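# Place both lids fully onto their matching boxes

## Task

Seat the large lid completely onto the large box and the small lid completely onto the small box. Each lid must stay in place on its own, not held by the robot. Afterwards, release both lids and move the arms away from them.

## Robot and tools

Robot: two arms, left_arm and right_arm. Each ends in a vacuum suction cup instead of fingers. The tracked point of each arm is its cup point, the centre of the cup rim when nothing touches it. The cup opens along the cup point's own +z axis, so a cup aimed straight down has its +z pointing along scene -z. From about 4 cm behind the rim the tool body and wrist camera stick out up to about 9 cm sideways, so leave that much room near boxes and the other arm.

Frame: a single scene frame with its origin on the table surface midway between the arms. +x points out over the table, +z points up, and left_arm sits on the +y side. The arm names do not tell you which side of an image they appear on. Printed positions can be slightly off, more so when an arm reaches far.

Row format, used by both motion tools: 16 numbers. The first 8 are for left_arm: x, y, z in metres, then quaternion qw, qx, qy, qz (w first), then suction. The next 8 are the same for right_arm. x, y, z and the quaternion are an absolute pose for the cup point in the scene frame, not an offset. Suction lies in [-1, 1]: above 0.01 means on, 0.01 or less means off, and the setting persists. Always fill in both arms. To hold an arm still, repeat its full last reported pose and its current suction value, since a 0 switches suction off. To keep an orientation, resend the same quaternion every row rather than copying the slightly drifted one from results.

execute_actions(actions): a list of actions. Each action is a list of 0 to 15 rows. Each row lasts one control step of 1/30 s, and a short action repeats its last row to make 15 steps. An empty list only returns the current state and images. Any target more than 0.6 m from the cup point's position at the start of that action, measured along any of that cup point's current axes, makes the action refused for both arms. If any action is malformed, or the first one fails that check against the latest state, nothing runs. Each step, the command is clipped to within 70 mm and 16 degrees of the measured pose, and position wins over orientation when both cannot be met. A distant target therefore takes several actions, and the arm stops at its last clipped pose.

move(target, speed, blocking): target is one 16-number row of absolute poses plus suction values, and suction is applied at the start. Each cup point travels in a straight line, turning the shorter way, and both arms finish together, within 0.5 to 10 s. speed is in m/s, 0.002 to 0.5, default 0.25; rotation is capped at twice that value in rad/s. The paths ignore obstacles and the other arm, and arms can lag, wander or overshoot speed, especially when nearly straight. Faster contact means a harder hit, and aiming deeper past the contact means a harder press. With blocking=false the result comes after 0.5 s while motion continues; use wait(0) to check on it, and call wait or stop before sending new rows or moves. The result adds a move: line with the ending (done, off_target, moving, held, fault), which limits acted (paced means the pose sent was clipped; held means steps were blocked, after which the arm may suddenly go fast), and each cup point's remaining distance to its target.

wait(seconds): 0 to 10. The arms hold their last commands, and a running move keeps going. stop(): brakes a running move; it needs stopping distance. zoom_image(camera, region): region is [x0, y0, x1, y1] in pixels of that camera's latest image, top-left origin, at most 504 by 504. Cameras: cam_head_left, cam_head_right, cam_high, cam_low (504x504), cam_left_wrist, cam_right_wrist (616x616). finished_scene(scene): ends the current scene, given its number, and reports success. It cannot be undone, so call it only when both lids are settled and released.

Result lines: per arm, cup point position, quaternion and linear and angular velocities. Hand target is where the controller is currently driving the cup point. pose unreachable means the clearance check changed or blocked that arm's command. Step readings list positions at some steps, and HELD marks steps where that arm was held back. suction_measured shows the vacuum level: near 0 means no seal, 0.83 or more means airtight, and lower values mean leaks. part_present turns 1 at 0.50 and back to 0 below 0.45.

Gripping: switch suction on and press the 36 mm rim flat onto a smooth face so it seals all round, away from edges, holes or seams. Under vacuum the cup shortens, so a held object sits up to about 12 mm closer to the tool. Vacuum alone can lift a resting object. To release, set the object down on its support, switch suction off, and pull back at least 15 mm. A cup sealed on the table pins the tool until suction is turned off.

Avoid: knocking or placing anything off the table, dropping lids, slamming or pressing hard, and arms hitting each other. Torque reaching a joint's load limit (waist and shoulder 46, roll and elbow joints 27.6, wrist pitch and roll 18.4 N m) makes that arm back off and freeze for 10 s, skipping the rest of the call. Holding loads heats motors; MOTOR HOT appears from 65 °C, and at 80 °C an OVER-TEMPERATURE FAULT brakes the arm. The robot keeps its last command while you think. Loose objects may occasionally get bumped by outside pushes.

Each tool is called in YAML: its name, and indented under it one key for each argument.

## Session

execute_actions:
  actions: []

Scene clock: 0.00 s.
left_arm: end_effector_position=(+0.3543, +0.4478, +0.2446) suction_measured=0.01 part_present=0 end_effector_quat_wxyz=(+0.003, -0.354, +0.935, +0.001) end_effector_velocity=(+0.000, +0.000, +0.001) end_effector_angular_velocity=(+0.000, -0.001, +0.001) | right_arm: end_effector_position=(+0.3643, -0.3513, +0.2431) suction_measured=0.00 part_present=0 end_effector_quat_wxyz=(-0.001, +0.172, +0.985, +0.001) end_effector_velocity=(+0.000, +0.000, -0.000) end_effector_angular_velocity=(-0.000, -0.000, -0.000)
Joint positions: left_arm=[-0.002 -0.251 -0.003  0.921  0.003  1.167  1.832] | right_arm=[-0.001 -0.25  -0.003  0.919  0.002  1.17   2.879]
Joint velocities: left_arm=[ 0.    -0.001  0.001  0.001  0.     0.    -0.   ] | right_arm=[ 0.     0.001  0.    -0.    -0.    -0.002  0.   ]
Motor temperatures (°C, as the motors report them): left_arm=[38 34 36 38 42 39 42] | right_arm=[36 38 37 40 39 38 35]
Hand target (left_arm): +0.354, +0.448, +0.245; +0.003, -0.354, +0.935, +0.001
Hand target (right_arm): +0.364, -0.351, +0.243; -0.001, +0.172, +0.985, +0.001

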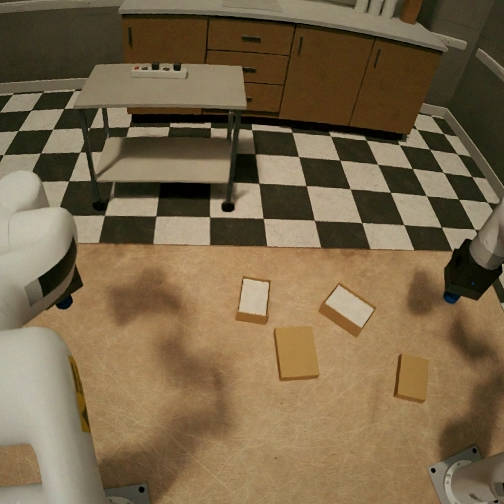

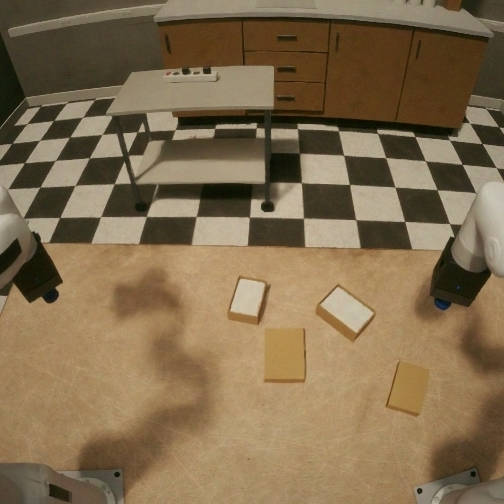

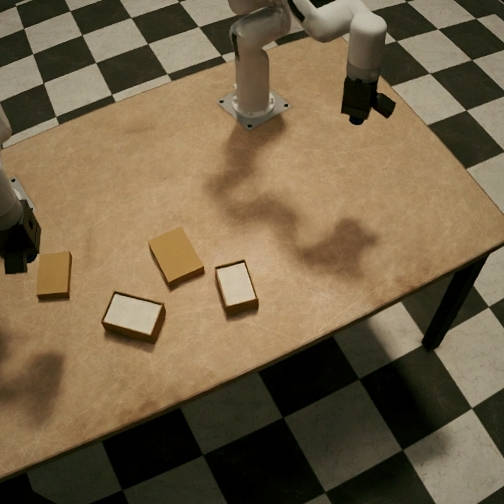

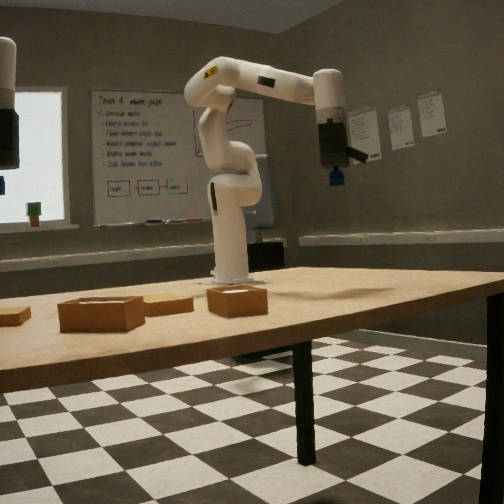

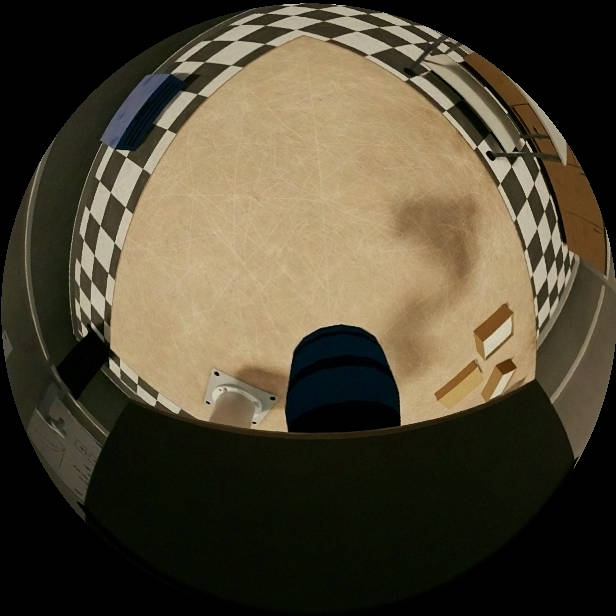

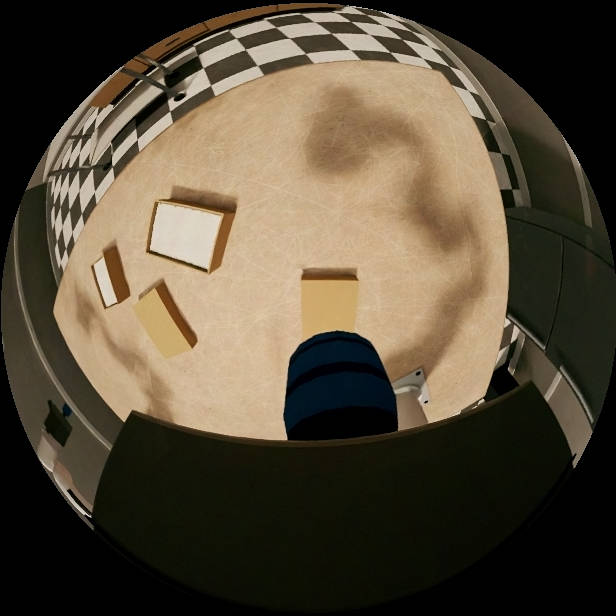

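zoom_image:
  camera: "cam_right_wrist"
  region: [80, 170, 248, 370]

zoom_image:
  camera: "cam_right_wrist"
  region: [260, 240, 400, 360]

zoom_image:
  camera: "cam_head_right"
  region: [210, 260, 450, 430]

Region (80, 170, 248, 370) of cam_right_wrist's 616x616 image, scaled by 2.520, with more detail than that image has; it fills the left 423 columns of this view, and the rest is white.

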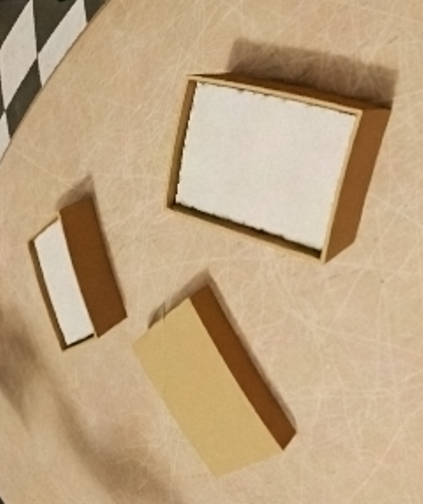

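Region (260, 240, 400, 360) of cam_right_wrist's 616x616 image, scaled by 3.600, with more detail than that image has; it fills the top 432 rows of this view, and the rest is white.

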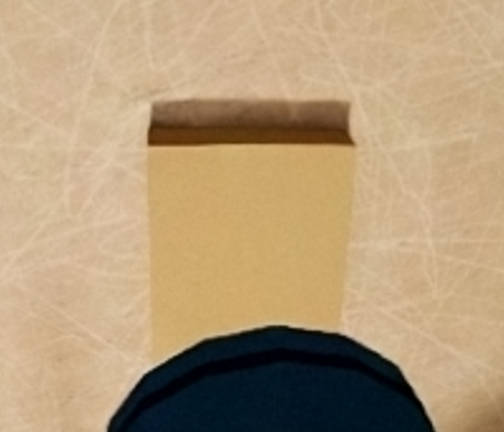

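Region (210, 260, 450, 430) of cam_head_right's 504x504 image, scaled by 2.100, with more detail than that image has; it fills the top 357 rows of this view, and the rest is white.

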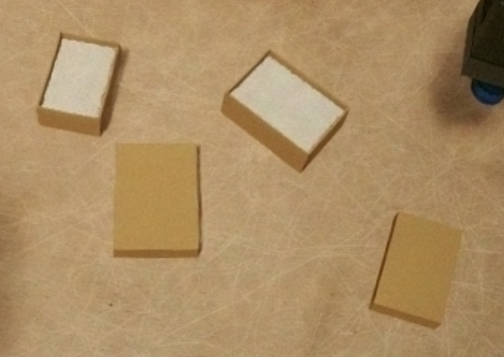

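move:
  target: [0.33,0.44,0.2,0,-0.6293,0.7771,0,0, 0.268,-0.333,0.038,0,0.5,0.866,0,0]
  speed: 0.4

move:
  target: [0.33,0.44,0.2,0,-0.6293,0.7771,0,0, 0.268,-0.333,0.023,0,0.5,0.866,0,1]
  speed: 0.035

Scene clock: 3.00 s.
left_arm: end_effector_position=(+0.3301, +0.4402, +0.2000) suction_measured=0.01 part_present=0 end_effector_quat_wxyz=(+0.000, -0.629, +0.777, +0.000) end_effector_velocity=(-0.000, -0.000, -0.000) end_effector_angular_velocity=(+0.000, +0.001, +0.001) | right_arm: end_effector_position=(+0.2682, -0.3329, +0.0385) suction_measured=0.00 part_present=0 end_effector_quat_wxyz=(+0.000, +0.500, +0.866, -0.000) end_effector_velocity=(-0.002, -0.000, -0.003) end_effector_angular_velocity=(-0.004, +0.003, -0.005)
Joint positions: left_arm=[ 0.068 -0.297 -0.073  0.749 -0.025  1.046  1.21 ] | right_arm=[-0.019 -0.154  0.139  0.327  0.044  0.48   3.665]
Joint velocities: left_arm=[-0.    -0.001 -0.001 -0.002  0.    -0.    -0.002] | right_arm=[-0.002  0.01   0.004 -0.003 -0.007 -0.009  0.013]
Motor temperatures (°C, as the motors report them): left_arm=[38 34 36 39 42 39 42] | right_arm=[36 38 37 40 39 38 35]
Hand target (left_arm): +0.330, +0.440, +0.200; -0.000, -0.629, +0.777, +0.000
Hand target (right_arm): +0.268, -0.333, +0.038; +0.000, +0.500, +0.866, -0.001
Off the commanded pose (left_arm): 0.000 m, 0 deg.
Off the commanded pose (right_arm): 0.001 m, 0 deg.
move: done

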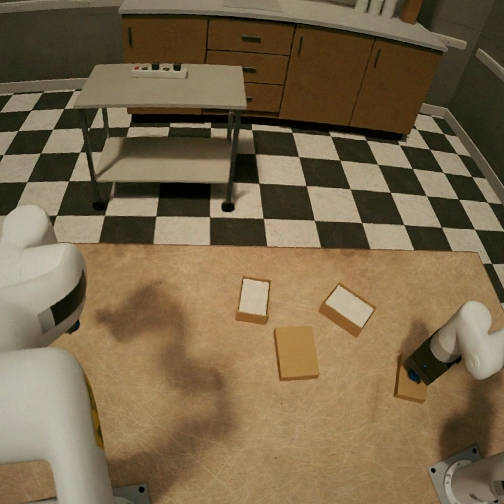

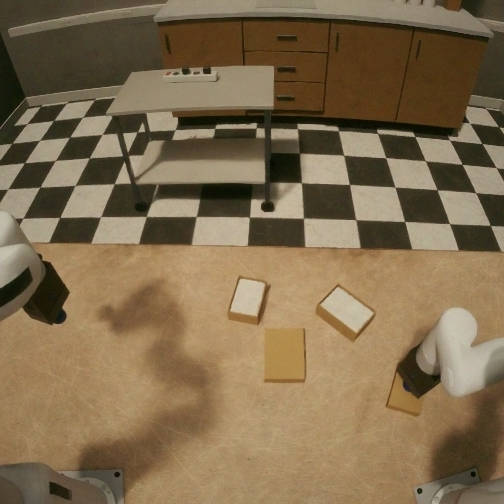

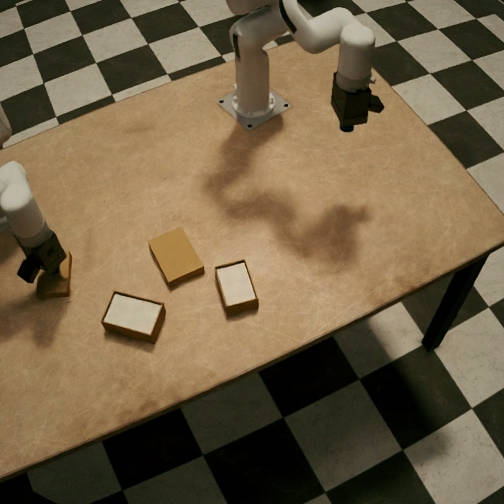

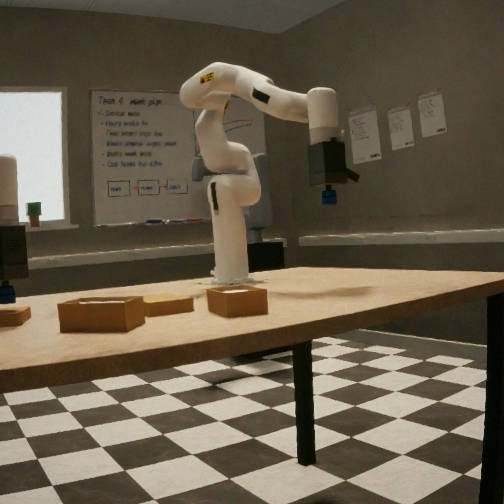

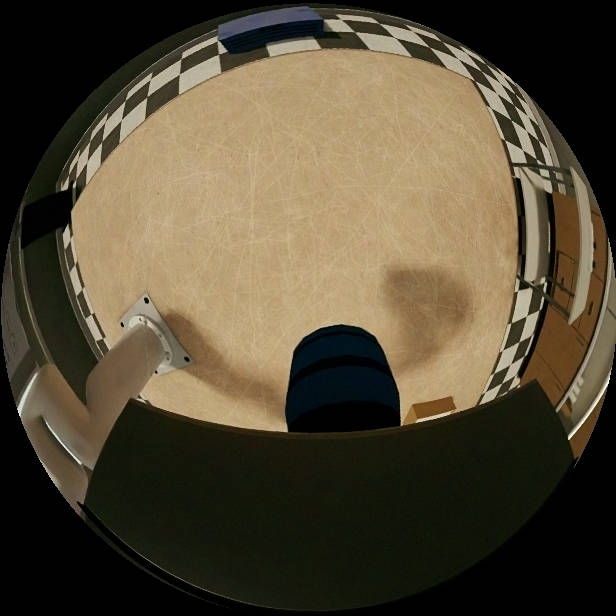

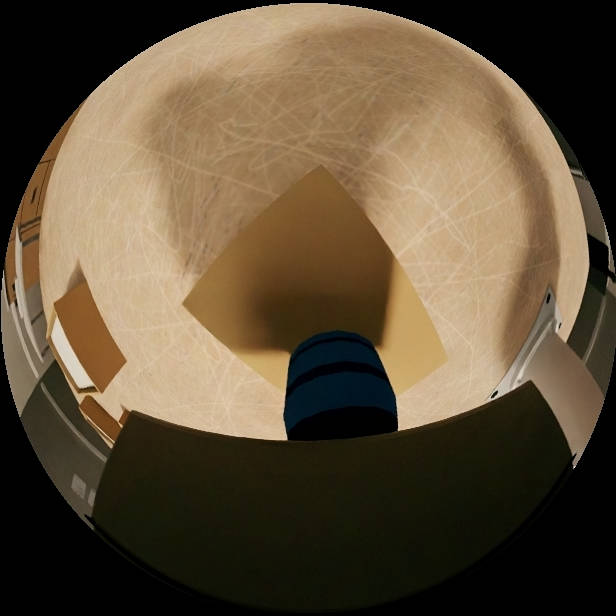

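Scene clock: 3.80 s.
left_arm: end_effector_position=(+0.3300, +0.4400, +0.2000) suction_measured=0.01 part_present=0 end_effector_quat_wxyz=(+0.000, -0.629, +0.777, +0.000) end_effector_velocity=(-0.000, +0.000, -0.000) end_effector_angular_velocity=(-0.000, +0.000, +0.000) | right_arm: end_effector_position=(+0.2680, -0.3331, +0.0232) suction_measured=0.80 part_present=1 end_effector_quat_wxyz=(+0.000, +0.500, +0.866, -0.000) end_effector_velocity=(+0.002, +0.000, -0.001) end_effector_angular_velocity=(-0.000, -0.006, +0.002)
Joint positions: left_arm=[ 0.068 -0.298 -0.073  0.749 -0.025  1.046  1.21 ] | right_arm=[-0.023 -0.093  0.141  0.322  0.032  0.414  3.673]
Joint velocities: left_arm=[-0.  0.  0. -0. -0.  0. -0.] | right_arm=[-0.001  0.005  0.     0.001 -0.006 -0.009  0.002]
Motor temperatures (°C, as the motors report them): left_arm=[38 34 36 39 42 39 42] | right_arm=[36 38 37 40 39 38 35]
Hand target (left_arm): +0.330, +0.440, +0.200; +0.000, -0.629, +0.777, +0.000
Hand target (right_arm): +0.268, -0.333, +0.023; +0.000, +0.500, +0.866, -0.000
Off the commanded pose (left_arm): 0.000 m, 0 deg.
Off the commanded pose (right_arm): 0.000 m, 0 deg.
move: done

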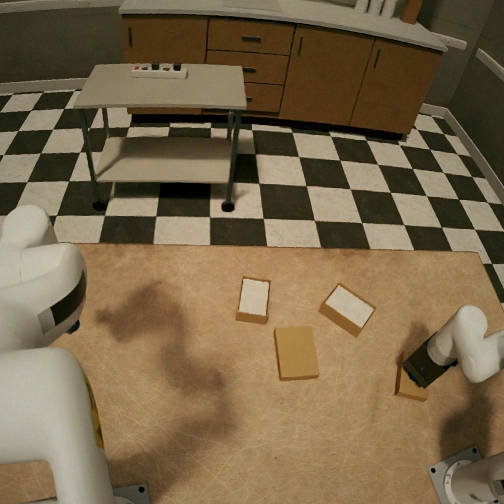

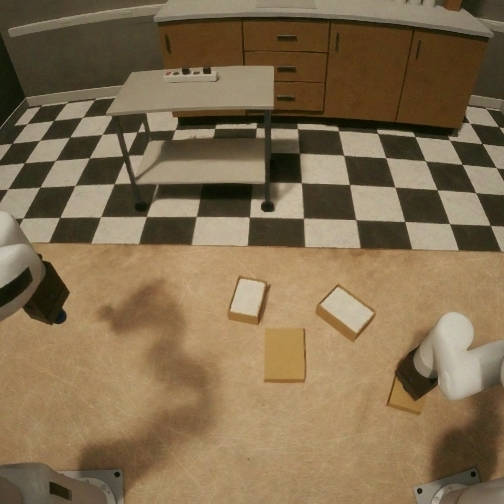

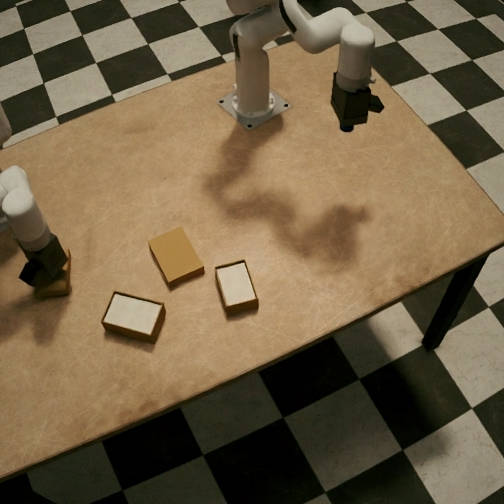

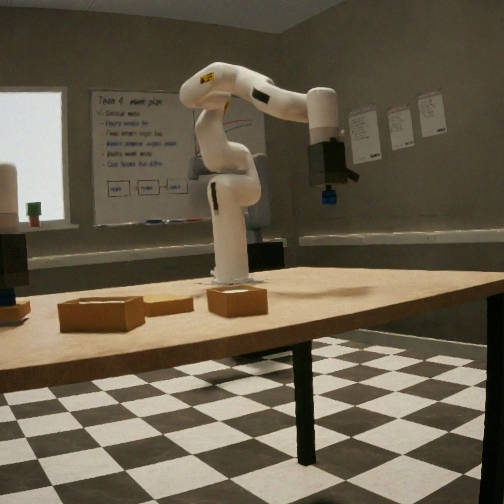

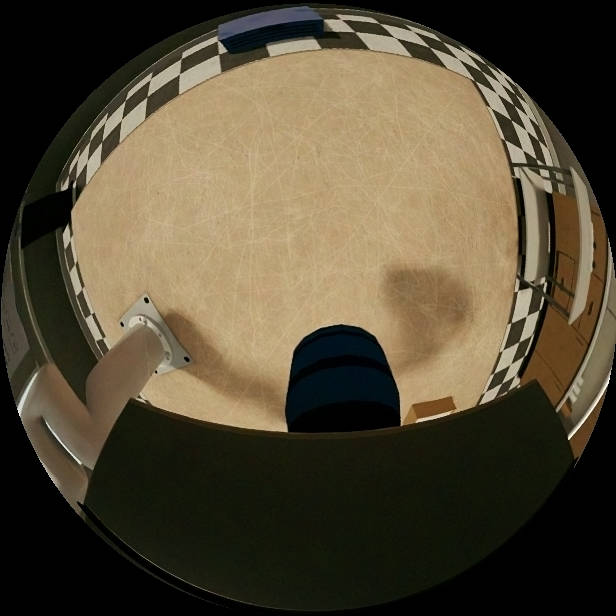

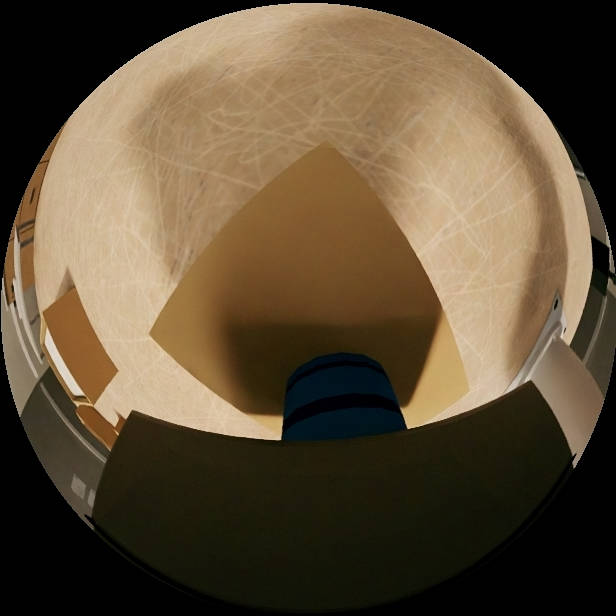

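execute_actions:
  actions:
    - [[0.33,0.44,0.2,0,-0.6293,0.7771,0,0,0.268,-0.3325,0.024,0,0.5,0.866,0,1],[0.33,0.44,0.2,0,-0.6293,0.7771,0,0,0.268,-0.331,0.026,0,0.5,0.866,0,1],[0.33,0.44,0.2,0,-0.6293,0.7771,0,0,0.268,-0.329,0.029,0,0.5,0.866,0,1],[0.33,0.44,0.2,0,-0.6293,0.7771,0,0,0.268,-0.325,0.032,0,0.5,0.866,0,1],[0.33,0.44,0.2,0,-0.6293,0.7771,0,0,0.268,-0.321,0.036,0,0.5,0.866,0,1],[0.33,0.44,0.2,0,-0.6293,0.7771,0,0,0.268,-0.316,0.040,0,0.5,0.866,0,1],[0.33,0.44,0.2,0,-0.6293,0.7771,0,0,0.268,-0.310,0.044,0,0.5,0.866,0,1],[0.33,0.44,0.2,0,-0.6293,0.7771,0,0,0.268,-0.303,0.048,0,0.5,0.866,0,1],[0.33,0.44,0.2,0,-0.6293,0.7771,0,0,0.268,-0.295,0.052,0,0.5,0.866,0,1],[0.33,0.44,0.2,0,-0.6293,0.7771,0,0,0.268,-0.287,0.056,0,0.5,0.866,0,1],[0.33,0.44,0.2,0,-0.6293,0.7771,0,0,0.268,-0.277,0.060,0,0.5,0.866,0,1],[0.33,0.44,0.2,0,-0.6293,0.7771,0,0,0.268,-0.267,0.063,0,0.5,0.866,0,1],[0.33,0.44,0.2,0,-0.6293,0.7771,0,0,0.268,-0.257,0.066,0,0.5,0.866,0,1],[0.33,0.44,0.2,0,-0.6293,0.7771,0,0,0.268,-0.246,0.068,0,0.5,0.866,0,1],[0.33,0.44,0.2,0,-0.6293,0.7771,0,0,0.268,-0.234,0.070,0,0.5,0.866,0,1]]
    - [[0.33,0.44,0.2,0,-0.6293,0.7771,0,0,0.268,-0.221,0.071,0,0.5,0.866,0,1],[0.33,0.44,0.2,0,-0.6293,0.7771,0,0,0.268,-0.208,0.072,0,0.5,0.866,0,1],[0.33,0.44,0.2,0,-0.6293,0.7771,0,0,0.268,-0.194,0.072,0,0.5,0.866,0,1],[0.33,0.44,0.2,0,-0.6293,0.7771,0,0,0.268,-0.180,0.072,0,0.5,0.866,0,1],[0.33,0.44,0.2,0,-0.6293,0.7771,0,0,0.268,-0.166,0.072,0,0.5,0.866,0,1],[0.33,0.44,0.2,0,-0.6293,0.7771,0,0,0.268,-0.151,0.072,0,0.5,0.866,0,1],[0.33,0.44,0.2,0,-0.6293,0.7771,0,0,0.268,-0.137,0.072,0,0.5,0.866,0,1],[0.33,0.44,0.2,0,-0.6293,0.7771,0,0,0.268,-0.122,0.072,0,0.5,0.866,0,1],[0.33,0.44,0.2,0,-0.6293,0.7771,0,0,0.268,-0.107,0.072,0,0.5,0.866,0,1],[0.33,0.44,0.2,0,-0.6293,0.7771,0,0,0.268,-0.0915,0.072,0,0.5,0.866,0,1],[0.33,0.44,0.2,0,-0.6293,0.7771,0,0,0.268,-0.076,0.072,0,0.5,0.866,0,1],[0.33,0.44,0.2,0,-0.6293,0.7771,0,0,0.268,-0.061,0.072,0,0.5,0.866,0,1],[0.33,0.44,0.2,0,-0.6293,0.7771,0,0,0.268,-0.046,0.072,0,0.5,0.866,0,1],[0.33,0.44,0.2,0,-0.6293,0.7771,0,0,0.268,-0.032,0.072,0,0.5,0.866,0,1],[0.33,0.44,0.2,0,-0.6293,0.7771,0,0,0.268,-0.017,0.072,0,0.5,0.866,0,1]]
    - [[0.33,0.44,0.2,0,-0.6293,0.7771,0,0,0.268,-0.003,0.072,0,0.5,0.866,0,1],[0.33,0.44,0.2,0,-0.6293,0.7771,0,0,0.268,0.011,0.072,0,0.5,0.866,0,1],[0.33,0.44,0.2,0,-0.6293,0.7771,0,0,0.268,0.025,0.072,0,0.5,0.866,0,1],[0.33,0.44,0.2,0,-0.6293,0.7771,0,0,0.268,0.038,0.072,0,0.5,0.866,0,1],[0.33,0.44,0.2,0,-0.6293,0.7771,0,0,0.268,0.051,0.072,0,0.5,0.866,0,1],[0.33,0.44,0.2,0,-0.6293,0.7771,0,0,0.268,0.063,0.071,0,0.5,0.866,0,1],[0.33,0.44,0.2,0,-0.6293,0.7771,0,0,0.268,0.074,0.070,0,0.5,0.866,0,1],[0.33,0.44,0.2,0,-0.6293,0.7771,0,0,0.268,0.084,0.068,0,0.5,0.866,0,1],[0.33,0.44,0.2,0,-0.6293,0.7771,0,0,0.268,0.094,0.065,0,0.5,0.866,0,1],[0.33,0.44,0.2,0,-0.6293,0.7771,0,0,0.268,0.104,0.062,0,0.5,0.866,0,1],[0.33,0.44,0.2,0,-0.6293,0.7771,0,0,0.268,0.112,0.058,0,0.5,0.866,0,1],[0.33,0.44,0.2,0,-0.6293,0.7771,0,0,0.268,0.120,0.054,0,0.5,0.866,0,1],[0.33,0.44,0.2,0,-0.6293,0.7771,0,0,0.268,0.127,0.050,0,0.5,0.866,0,1],[0.33,0.44,0.2,0,-0.6293,0.7771,0,0,0.268,0.133,0.046,0,0.5,0.866,0,1],[0.33,0.44,0.2,0,-0.6293,0.7771,0,0,0.268,0.138,0.042,0,0.5,0.866,0,1]]
    - [[0.33,0.44,0.2,0,-0.6293,0.7771,0,0,0.268,0.142,0.038,0,0.5,0.866,0,1],[0.33,0.44,0.2,0,-0.6293,0.7771,0,0,0.268,0.146,0.035,0,0.5,0.866,0,1],[0.33,0.44,0.2,0,-0.6293,0.7771,0,0,0.268,0.148,0.032,0,0.5,0.866,0,1],[0.33,0.44,0.2,0,-0.6293,0.7771,0,0,0.268,0.1495,0.030,0,0.5,0.866,0,1],[0.33,0.44,0.2,0,-0.6293,0.7771,0,0,0.268,0.15,0.028,0,0.5,0.866,0,1],[0.33,0.44,0.2,0,-0.6293,0.7771,0,0,0.268,0.15,0.0265,0,0.5,0.866,0,1],[0.33,0.44,0.2,0,-0.6293,0.7771,0,0,0.268,0.15,0.025,0,0.5,0.866,0,1],[0.33,0.44,0.2,0,-0.6293,0.7771,0,0,0.268,0.15,0.024,0,0.5,0.866,0,1],[0.33,0.44,0.2,0,-0.6293,0.7771,0,0,0.268,0.15,0.023,0,0.5,0.866,0,1],[0.33,0.44,0.2,0,-0.6293,0.7771,0,0,0.268,0.15,0.022,0,0.5,0.866,0,1],[0.33,0.44,0.2,0,-0.6293,0.7771,0,0,0.268,0.15,0.021,0,0.5,0.866,0,1],[0.33,0.44,0.2,0,-0.6293,0.7771,0,0,0.268,0.15,0.020,0,0.5,0.866,0,1]]

zoom_image:
  camera: "cam_low"
  region: [140, 240, 290, 330]

Scene clock: 7.87 s.
left_arm: end_effector_position=(+0.3300, +0.4400, +0.2000) suction_measured=0.01 part_present=0 end_effector_quat_wxyz=(-0.000, -0.629, +0.777, -0.000) end_effector_velocity=(+0.000, -0.000, -0.000) end_effector_angular_velocity=(+0.000, -0.000, -0.001) | right_arm: end_effector_position=(+0.2671, +0.1462, +0.0221) suction_measured=0.98 part_present=1 end_effector_quat_wxyz=(-0.001, +0.500, +0.866, +0.008) end_effector_velocity=(+0.017, +0.035, -0.023) end_effector_angular_velocity=(-0.110, +0.034, -0.002)
Joint positions: left_arm=[ 0.068 -0.298 -0.073  0.749 -0.025  1.046  1.21 ] | right_arm=[ 0.601  0.847  0.417  1.698 -0.391  0.918  4.712]
Joint velocities: left_arm=[-0.     0.    -0.001  0.     0.    -0.    -0.   ] | right_arm=[ 0.118  0.25  -0.04   0.418  0.001  0.272 -0.034]
Motor temperatures (°C, as the motors report them): left_arm=[38 34 36 40 42 39 42] | right_arm=[36 38 37 41 39 38 35]
Hand target (left_arm): +0.330, +0.440, +0.200; +0.000, -0.629, +0.777, +0.000
Hand target (right_arm): +0.268, +0.150, +0.020; +0.000, +0.500, +0.866, +0.001
Off the commanded pose (left_arm): 0.000 m, 0 deg.
Off the commanded pose (right_arm): 0.004 m, 1 deg.
Step readings (end_effector_position; steps 1 to 15: 1st action; 16 to 30: 2nd action; 31 to 45: 3rd action; 46 to 60: 4th action):
0: left_arm (+0.3300, +0.4400, +0.2000) | right_arm (+0.2680, -0.3331, +0.0230)
1: left_arm (+0.3300, +0.4400, +0.2000) | right_arm (+0.2680, -0.3331, +0.0230)
2: left_arm (+0.3300, +0.4400, +0.2000) | right_arm (+0.2679, -0.3330, +0.0231)
4: left_arm (+0.3300, +0.4400, +0.2000) | right_arm (+0.2677, -0.3322, +0.0243)
8: left_arm (+0.3300, +0.4400, +0.2000) | right_arm (+0.2681, -0.3230, +0.0328)
15: left_arm (+0.3300, +0.4400, +0.2000) | right_arm (+0.2684, -0.2773, +0.0567)
16: left_arm (+0.3300, +0.4400, +0.2000) | right_arm (+0.2681, -0.2681, +0.0599)
17: left_arm (+0.3300, +0.4400, +0.2000) | right_arm (+0.2676, -0.2583, +0.0628)
19: left_arm (+0.3300, +0.4400, +0.2000) | right_arm (+0.2662, -0.2370, +0.0677)
23: left_arm (+0.3300, +0.4400, +0.2000) | right_arm (+0.2624, -0.1891, +0.0741)
30: left_arm (+0.3300, +0.4400, +0.2000) | right_arm (+0.2592, -0.1070, +0.0790)
31: left_arm (+0.3300, +0.4400, +0.2000) | right_arm (+0.2591, -0.0955, +0.0794)
32: left_arm (+0.3300, +0.4400, +0.2000) | right_arm (+0.2590, -0.0841, +0.0797)
34: left_arm (+0.3300, +0.4400, +0.2000) | right_arm (+0.2588, -0.0616, +0.0803)
38: left_arm (+0.3300, +0.4400, +0.2000) | right_arm (+0.2588, -0.0177, +0.0805)
45: left_arm (+0.3300, +0.4400, +0.2000) | right_arm (+0.2595, +0.0551, +0.0711)
46: left_arm (+0.3300, +0.4400, +0.2000) | right_arm (+0.2597, +0.0648, +0.0680)
47: left_arm (+0.3300, +0.4400, +0.2000) | right_arm (+0.2598, +0.0743, +0.0646)
49: left_arm (+0.3300, +0.4400, +0.2000) | right_arm (+0.2601, +0.0928, +0.0566)
53: left_arm (+0.3300, +0.4400, +0.2000) | right_arm (+0.2612, +0.1247, +0.0384)
60: end_effector_position above

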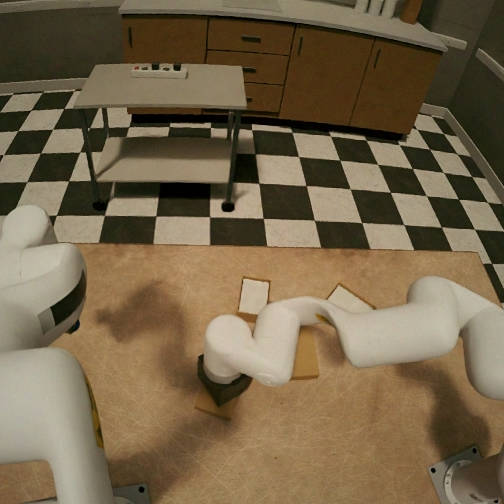

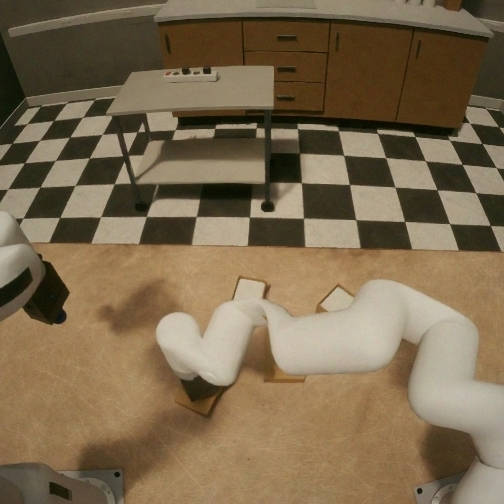

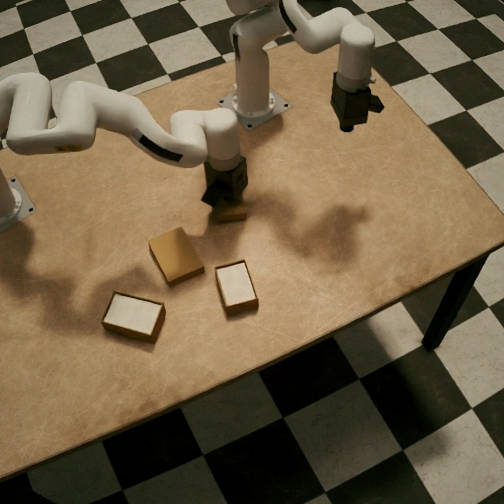

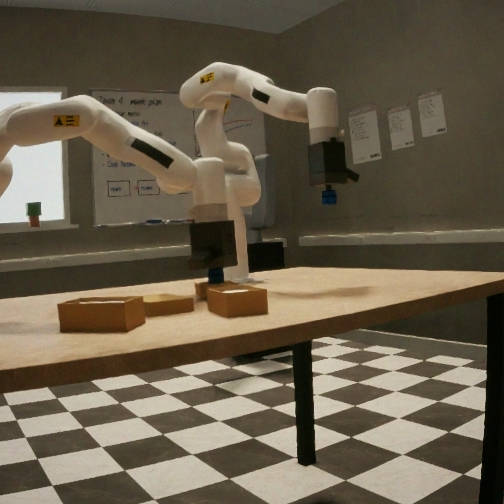

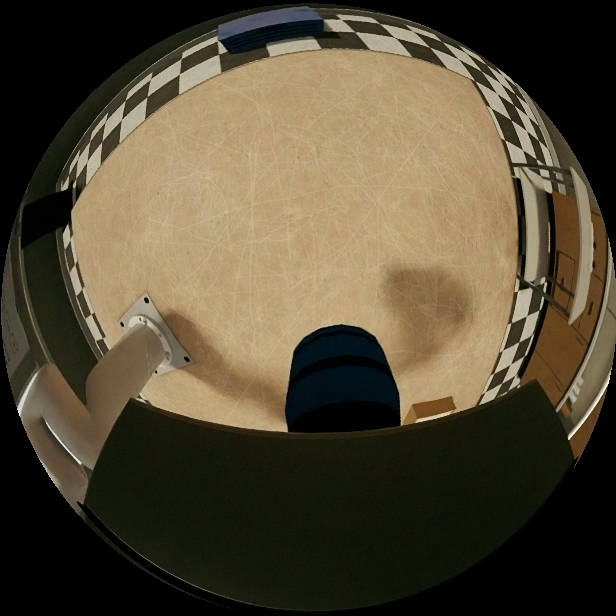

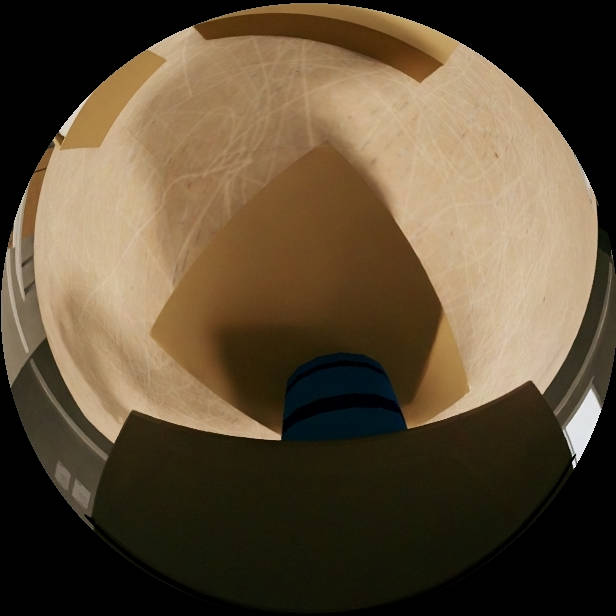

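Region (140, 240, 290, 330) of cam_low's 504x504 image, scaled by 3.360, with more detail than that image has; it fills the top 302 rows of this view, and the rest is white.

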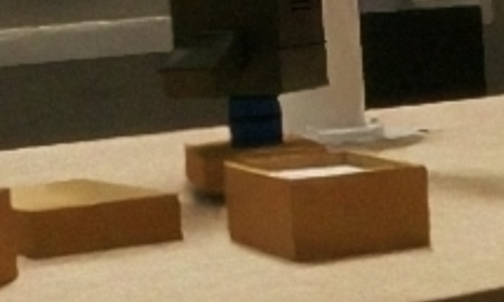

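execute_actions:
  actions:
    - [[0.33,0.44,0.2,0,-0.6293,0.7771,0,0,0.268,0.15,0.019,0,0.5,0.866,0,1],[0.33,0.44,0.2,0,-0.6293,0.7771,0,0,0.268,0.15,0.018,0,0.5,0.866,0,1],[0.33,0.44,0.2,0,-0.6293,0.7771,0,0,0.268,0.15,0.017,0,0.5,0.866,0,1],[0.33,0.44,0.2,0,-0.6293,0.7771,0,0,0.268,0.15,0.0165,0,0.5,0.866,0,1],[0.33,0.44,0.2,0,-0.6293,0.7771,0,0,0.268,0.15,0.0165,0,0.5,0.866,0,1],[0.33,0.44,0.2,0,-0.6293,0.7771,0,0,0.268,0.15,0.0165,0,0.5,0.866,0,1],[0.33,0.44,0.2,0,-0.6293,0.7771,0,0,0.268,0.15,0.0165,0,0.5,0.866,0,1],[0.33,0.44,0.2,0,-0.6293,0.7771,0,0,0.268,0.15,0.0165,0,0.5,0.866,0,0],[0.33,0.44,0.2,0,-0.6293,0.7771,0,0,0.268,0.15,0.0165,0,0.5,0.866,0,0],[0.33,0.44,0.2,0,-0.6293,0.7771,0,0,0.268,0.15,0.0165,0,0.5,0.866,0,0],[0.33,0.44,0.2,0,-0.6293,0.7771,0,0,0.268,0.15,0.0165,0,0.5,0.866,0,0],[0.33,0.44,0.2,0,-0.6293,0.7771,0,0,0.268,0.15,0.019,0,0.5,0.866,0,0],[0.33,0.44,0.2,0,-0.6293,0.7771,0,0,0.268,0.15,0.023,0,0.5,0.866,0,0],[0.33,0.44,0.2,0,-0.6293,0.7771,0,0,0.268,0.15,0.028,0,0.5,0.866,0,0],[0.33,0.44,0.2,0,-0.6293,0.7771,0,0,0.268,0.15,0.034,0,0.5,0.866,0,0]]
    - [[0.33,0.44,0.2,0,-0.6293,0.7771,0,0,0.268,0.15,0.040,0,0.5,0.866,0,0],[0.33,0.44,0.2,0,-0.6293,0.7771,0,0,0.268,0.15,0.045,0,0.5,0.866,0,0],[0.33,0.44,0.2,0,-0.6293,0.7771,0,0,0.268,0.15,0.05,0,0.5,0.866,0,0],[0.33,0.44,0.2,0,-0.6293,0.7771,0,0,0.268,0.15,0.054,0,0.5,0.866,0,0],[0.33,0.44,0.2,0,-0.6293,0.7771,0,0,0.269,0.148,0.057,0,0.5,0.866,0,0],[0.33,0.44,0.2,0,-0.6293,0.7771,0,0,0.270,0.145,0.06,0,0.5,0.866,0,0],[0.33,0.44,0.2,0,-0.6293,0.7771,0,0,0.272,0.141,0.062,0,0.5,0.866,0,0],[0.33,0.44,0.2,0,-0.6293,0.7771,0,0,0.274,0.136,0.063,0,0.5,0.866,0,0],[0.33,0.44,0.2,0,-0.6293,0.7771,0,0,0.277,0.13,0.064,0,0.5,0.866,0,0],[0.33,0.44,0.2,0,-0.6293,0.7771,0,0,0.28,0.124,0.065,0,0.5,0.866,0,0],[0.33,0.44,0.2,0,-0.6293,0.7771,0,0,0.283,0.118,0.065,0,0.5,0.866,0,0],[0.33,0.44,0.2,0,-0.6293,0.7771,0,0,0.286,0.112,0.065,0,0.5,0.866,0,0]]

move:
  target: [0.272,0.145,0.065,0,-0.5736,0.8192,0,0, 0.355,-0.047,0.065,0,0.7009,0.7133,0,0]
  speed: 0.35

Scene clock: 9.77 s.
left_arm: end_effector_position=(+0.3300, +0.4400, +0.2000) suction_measured=0.01 part_present=0 end_effector_quat_wxyz=(+0.000, -0.629, +0.777, +0.000) end_effector_velocity=(+0.000, -0.000, +0.000) end_effector_angular_velocity=(+0.000, +0.000, -0.001) | right_arm: end_effector_position=(+0.2830, +0.1201, +0.0626) suction_measured=0.00 part_present=0 end_effector_quat_wxyz=(+0.001, +0.501, +0.865, -0.003) end_effector_velocity=(+0.081, -0.126, +0.012) end_effector_angular_velocity=(-0.019, -0.015, -0.057)
Joint positions: left_arm=[ 0.068 -0.298 -0.073  0.749 -0.025  1.046  1.21 ] | right_arm=[ 0.542  0.745  0.434  1.651 -0.351  0.99   4.658]
Joint velocities: left_arm=[ 0.     0.    -0.001  0.     0.     0.     0.   ] | right_arm=[-0.267 -0.256 -0.015 -0.388  0.052 -0.134 -0.138]
Motor temperatures (°C, as the motors report them): left_arm=[38 34 36 40 42 39 42] | right_arm=[36 38 37 41 39 38 35]
Hand target (left_arm): +0.330, +0.440, +0.200; +0.000, -0.629, +0.777, -0.000
Hand target (right_arm): +0.286, +0.112, +0.065; +0.000, +0.500, +0.866, -0.001
Off the commanded pose (left_arm): 0.000 m, 0 deg.
Off the commanded pose (right_arm): 0.009 m, 0 deg.
Step readings (end_effector_position; steps 1 to 15: 1st action; 16 to 30: 2nd action):
0: left_arm (+0.3300, +0.4400, +0.2000) | right_arm (+0.2679, +0.1497, +0.0199)
1: left_arm (+0.3300, +0.4400, +0.2000) | right_arm (+0.2679, +0.1497, +0.0199)
2: left_arm (+0.3300, +0.4400, +0.2000) | right_arm (+0.2679, +0.1497, +0.0198)
4: left_arm (+0.3300, +0.4400, +0.2000) | right_arm (+0.2680, +0.1500, +0.0192)
8: left_arm (+0.3300, +0.4400, +0.2000) | right_arm (+0.2679, +0.1498, +0.0168)
15: left_arm (+0.3300, +0.4400, +0.2000) | right_arm (+0.2684, +0.1509, +0.0214)
16: left_arm (+0.3300, +0.4400, +0.2000) | right_arm (+0.2682, +0.1505, +0.0233)
17: left_arm (+0.3300, +0.4400, +0.2000) | right_arm (+0.2679, +0.1498, +0.0259)
19: left_arm (+0.3300, +0.4400, +0.2000) | right_arm (+0.2675, +0.1488, +0.0330)
23: left_arm (+0.3300, +0.4400, +0.2000) | right_arm (+0.2684, +0.1485, +0.0521)
30: end_effector_position above

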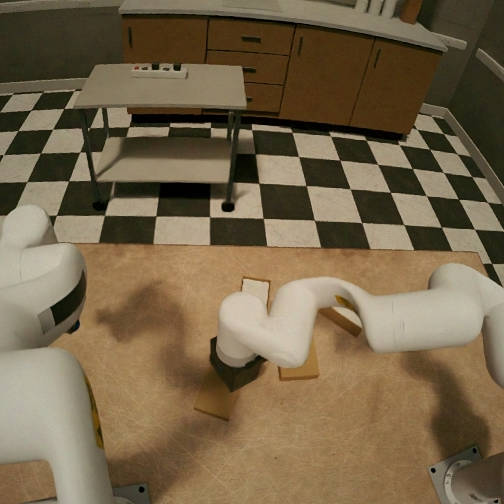

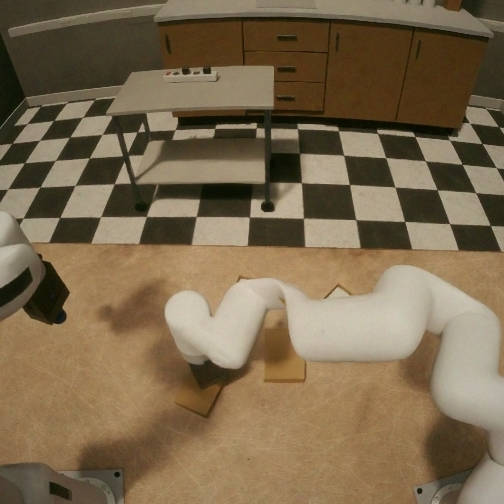

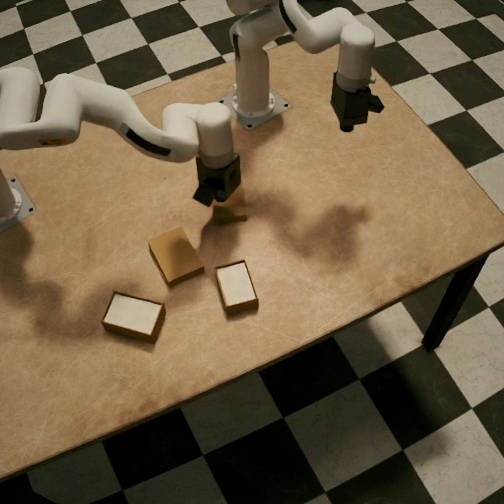

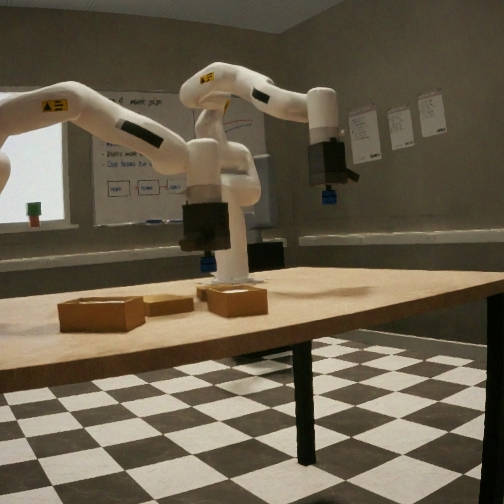

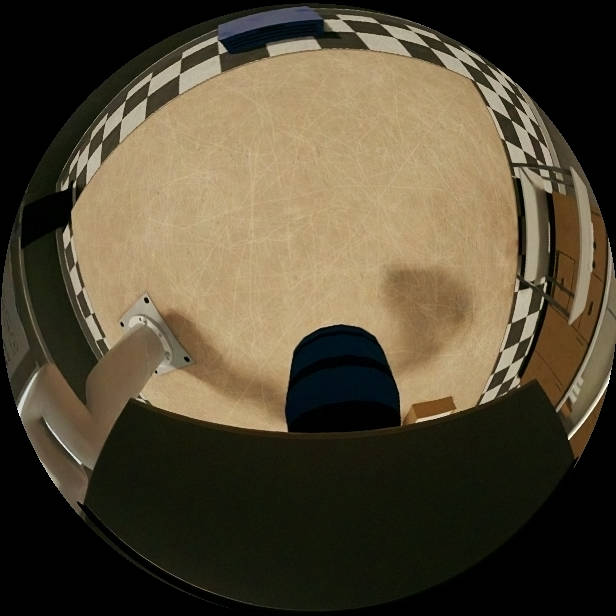

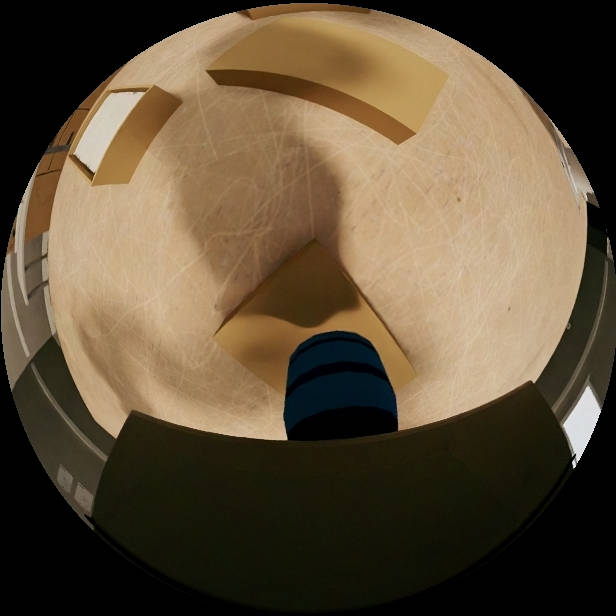

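Scene clock: 11.40 s.
left_arm: end_effector_position=(+0.2710, +0.1442, +0.0651) suction_measured=0.01 part_present=0 end_effector_quat_wxyz=(-0.001, -0.573, +0.819, -0.003) end_effector_velocity=(-0.000, -0.001, -0.002) end_effector_angular_velocity=(+0.007, +0.001, -0.002) | right_arm: end_effector_position=(+0.3544, -0.0471, +0.0652) suction_measured=0.00 part_present=0 end_effector_quat_wxyz=(-0.001, +0.701, +0.713, +0.000) end_effector_velocity=(+0.000, -0.001, -0.000) end_effector_angular_velocity=(+0.000, +0.001, -0.004)
Joint positions: left_arm=[-0.273 -0.024 -0.558  0.583 -0.029  0.598  0.534] | right_arm=[ 0.271  0.437  0.347  1.189 -0.204  0.786  4.824]
Joint velocities: left_arm=[-0.002  0.01  -0.002  0.006  0.019  0.001 -0.018] | right_arm=[-0.002 -0.001 -0.    -0.001  0.002 -0.     0.001]
Motor temperatures (°C, as the motors report them): left_arm=[38 34 36 40 42 39 42] | right_arm=[36 38 37 41 39 38 35]
Hand target (left_arm): +0.271, +0.144, +0.065; -0.001, -0.573, +0.819, -0.002
Hand target (right_arm): +0.355, -0.047, +0.065; -0.000, +0.701, +0.713, +0.000
Off the commanded pose (left_arm): 0.001 m, 0 deg.
Off the commanded pose (right_arm): 0.001 m, 0 deg.
move: done

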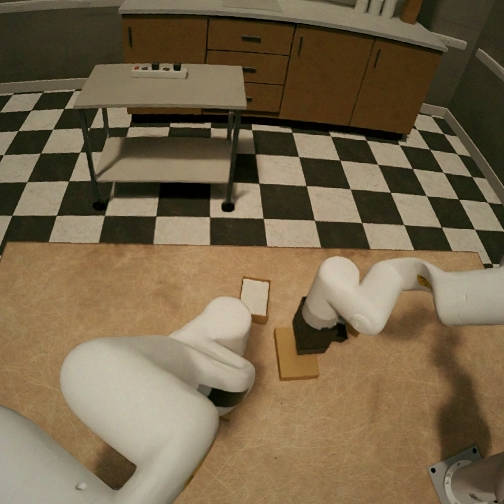

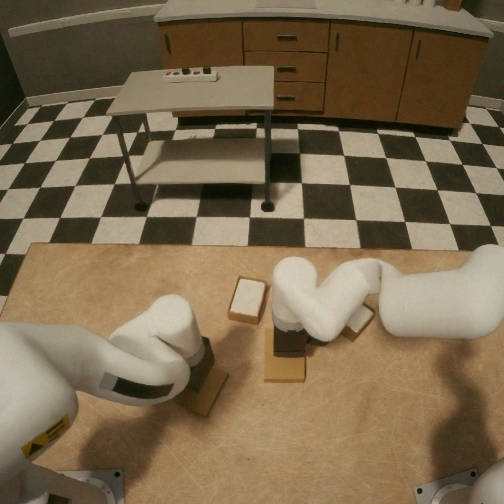

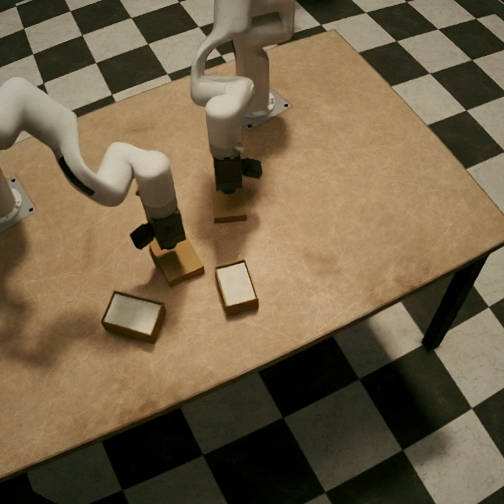

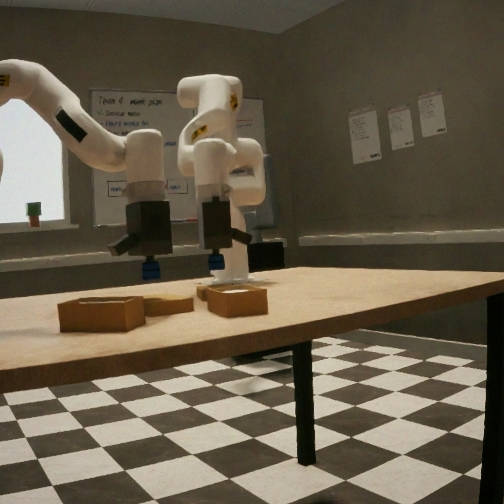

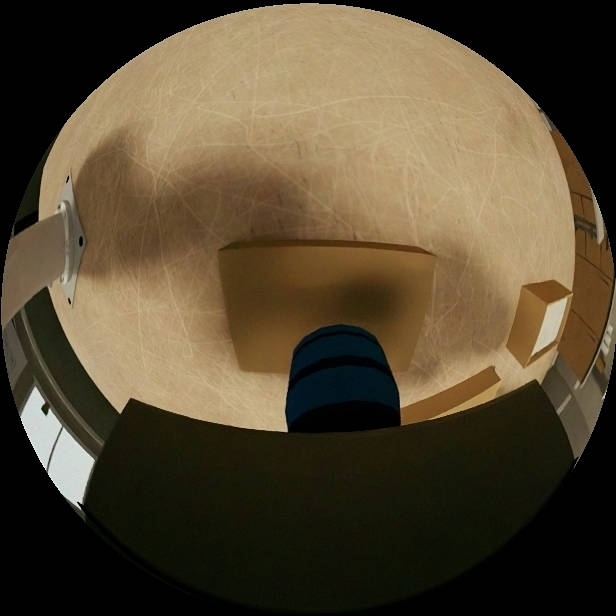

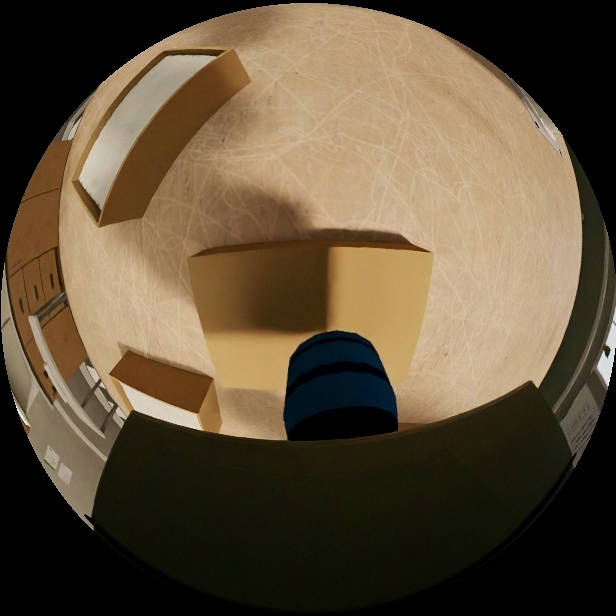

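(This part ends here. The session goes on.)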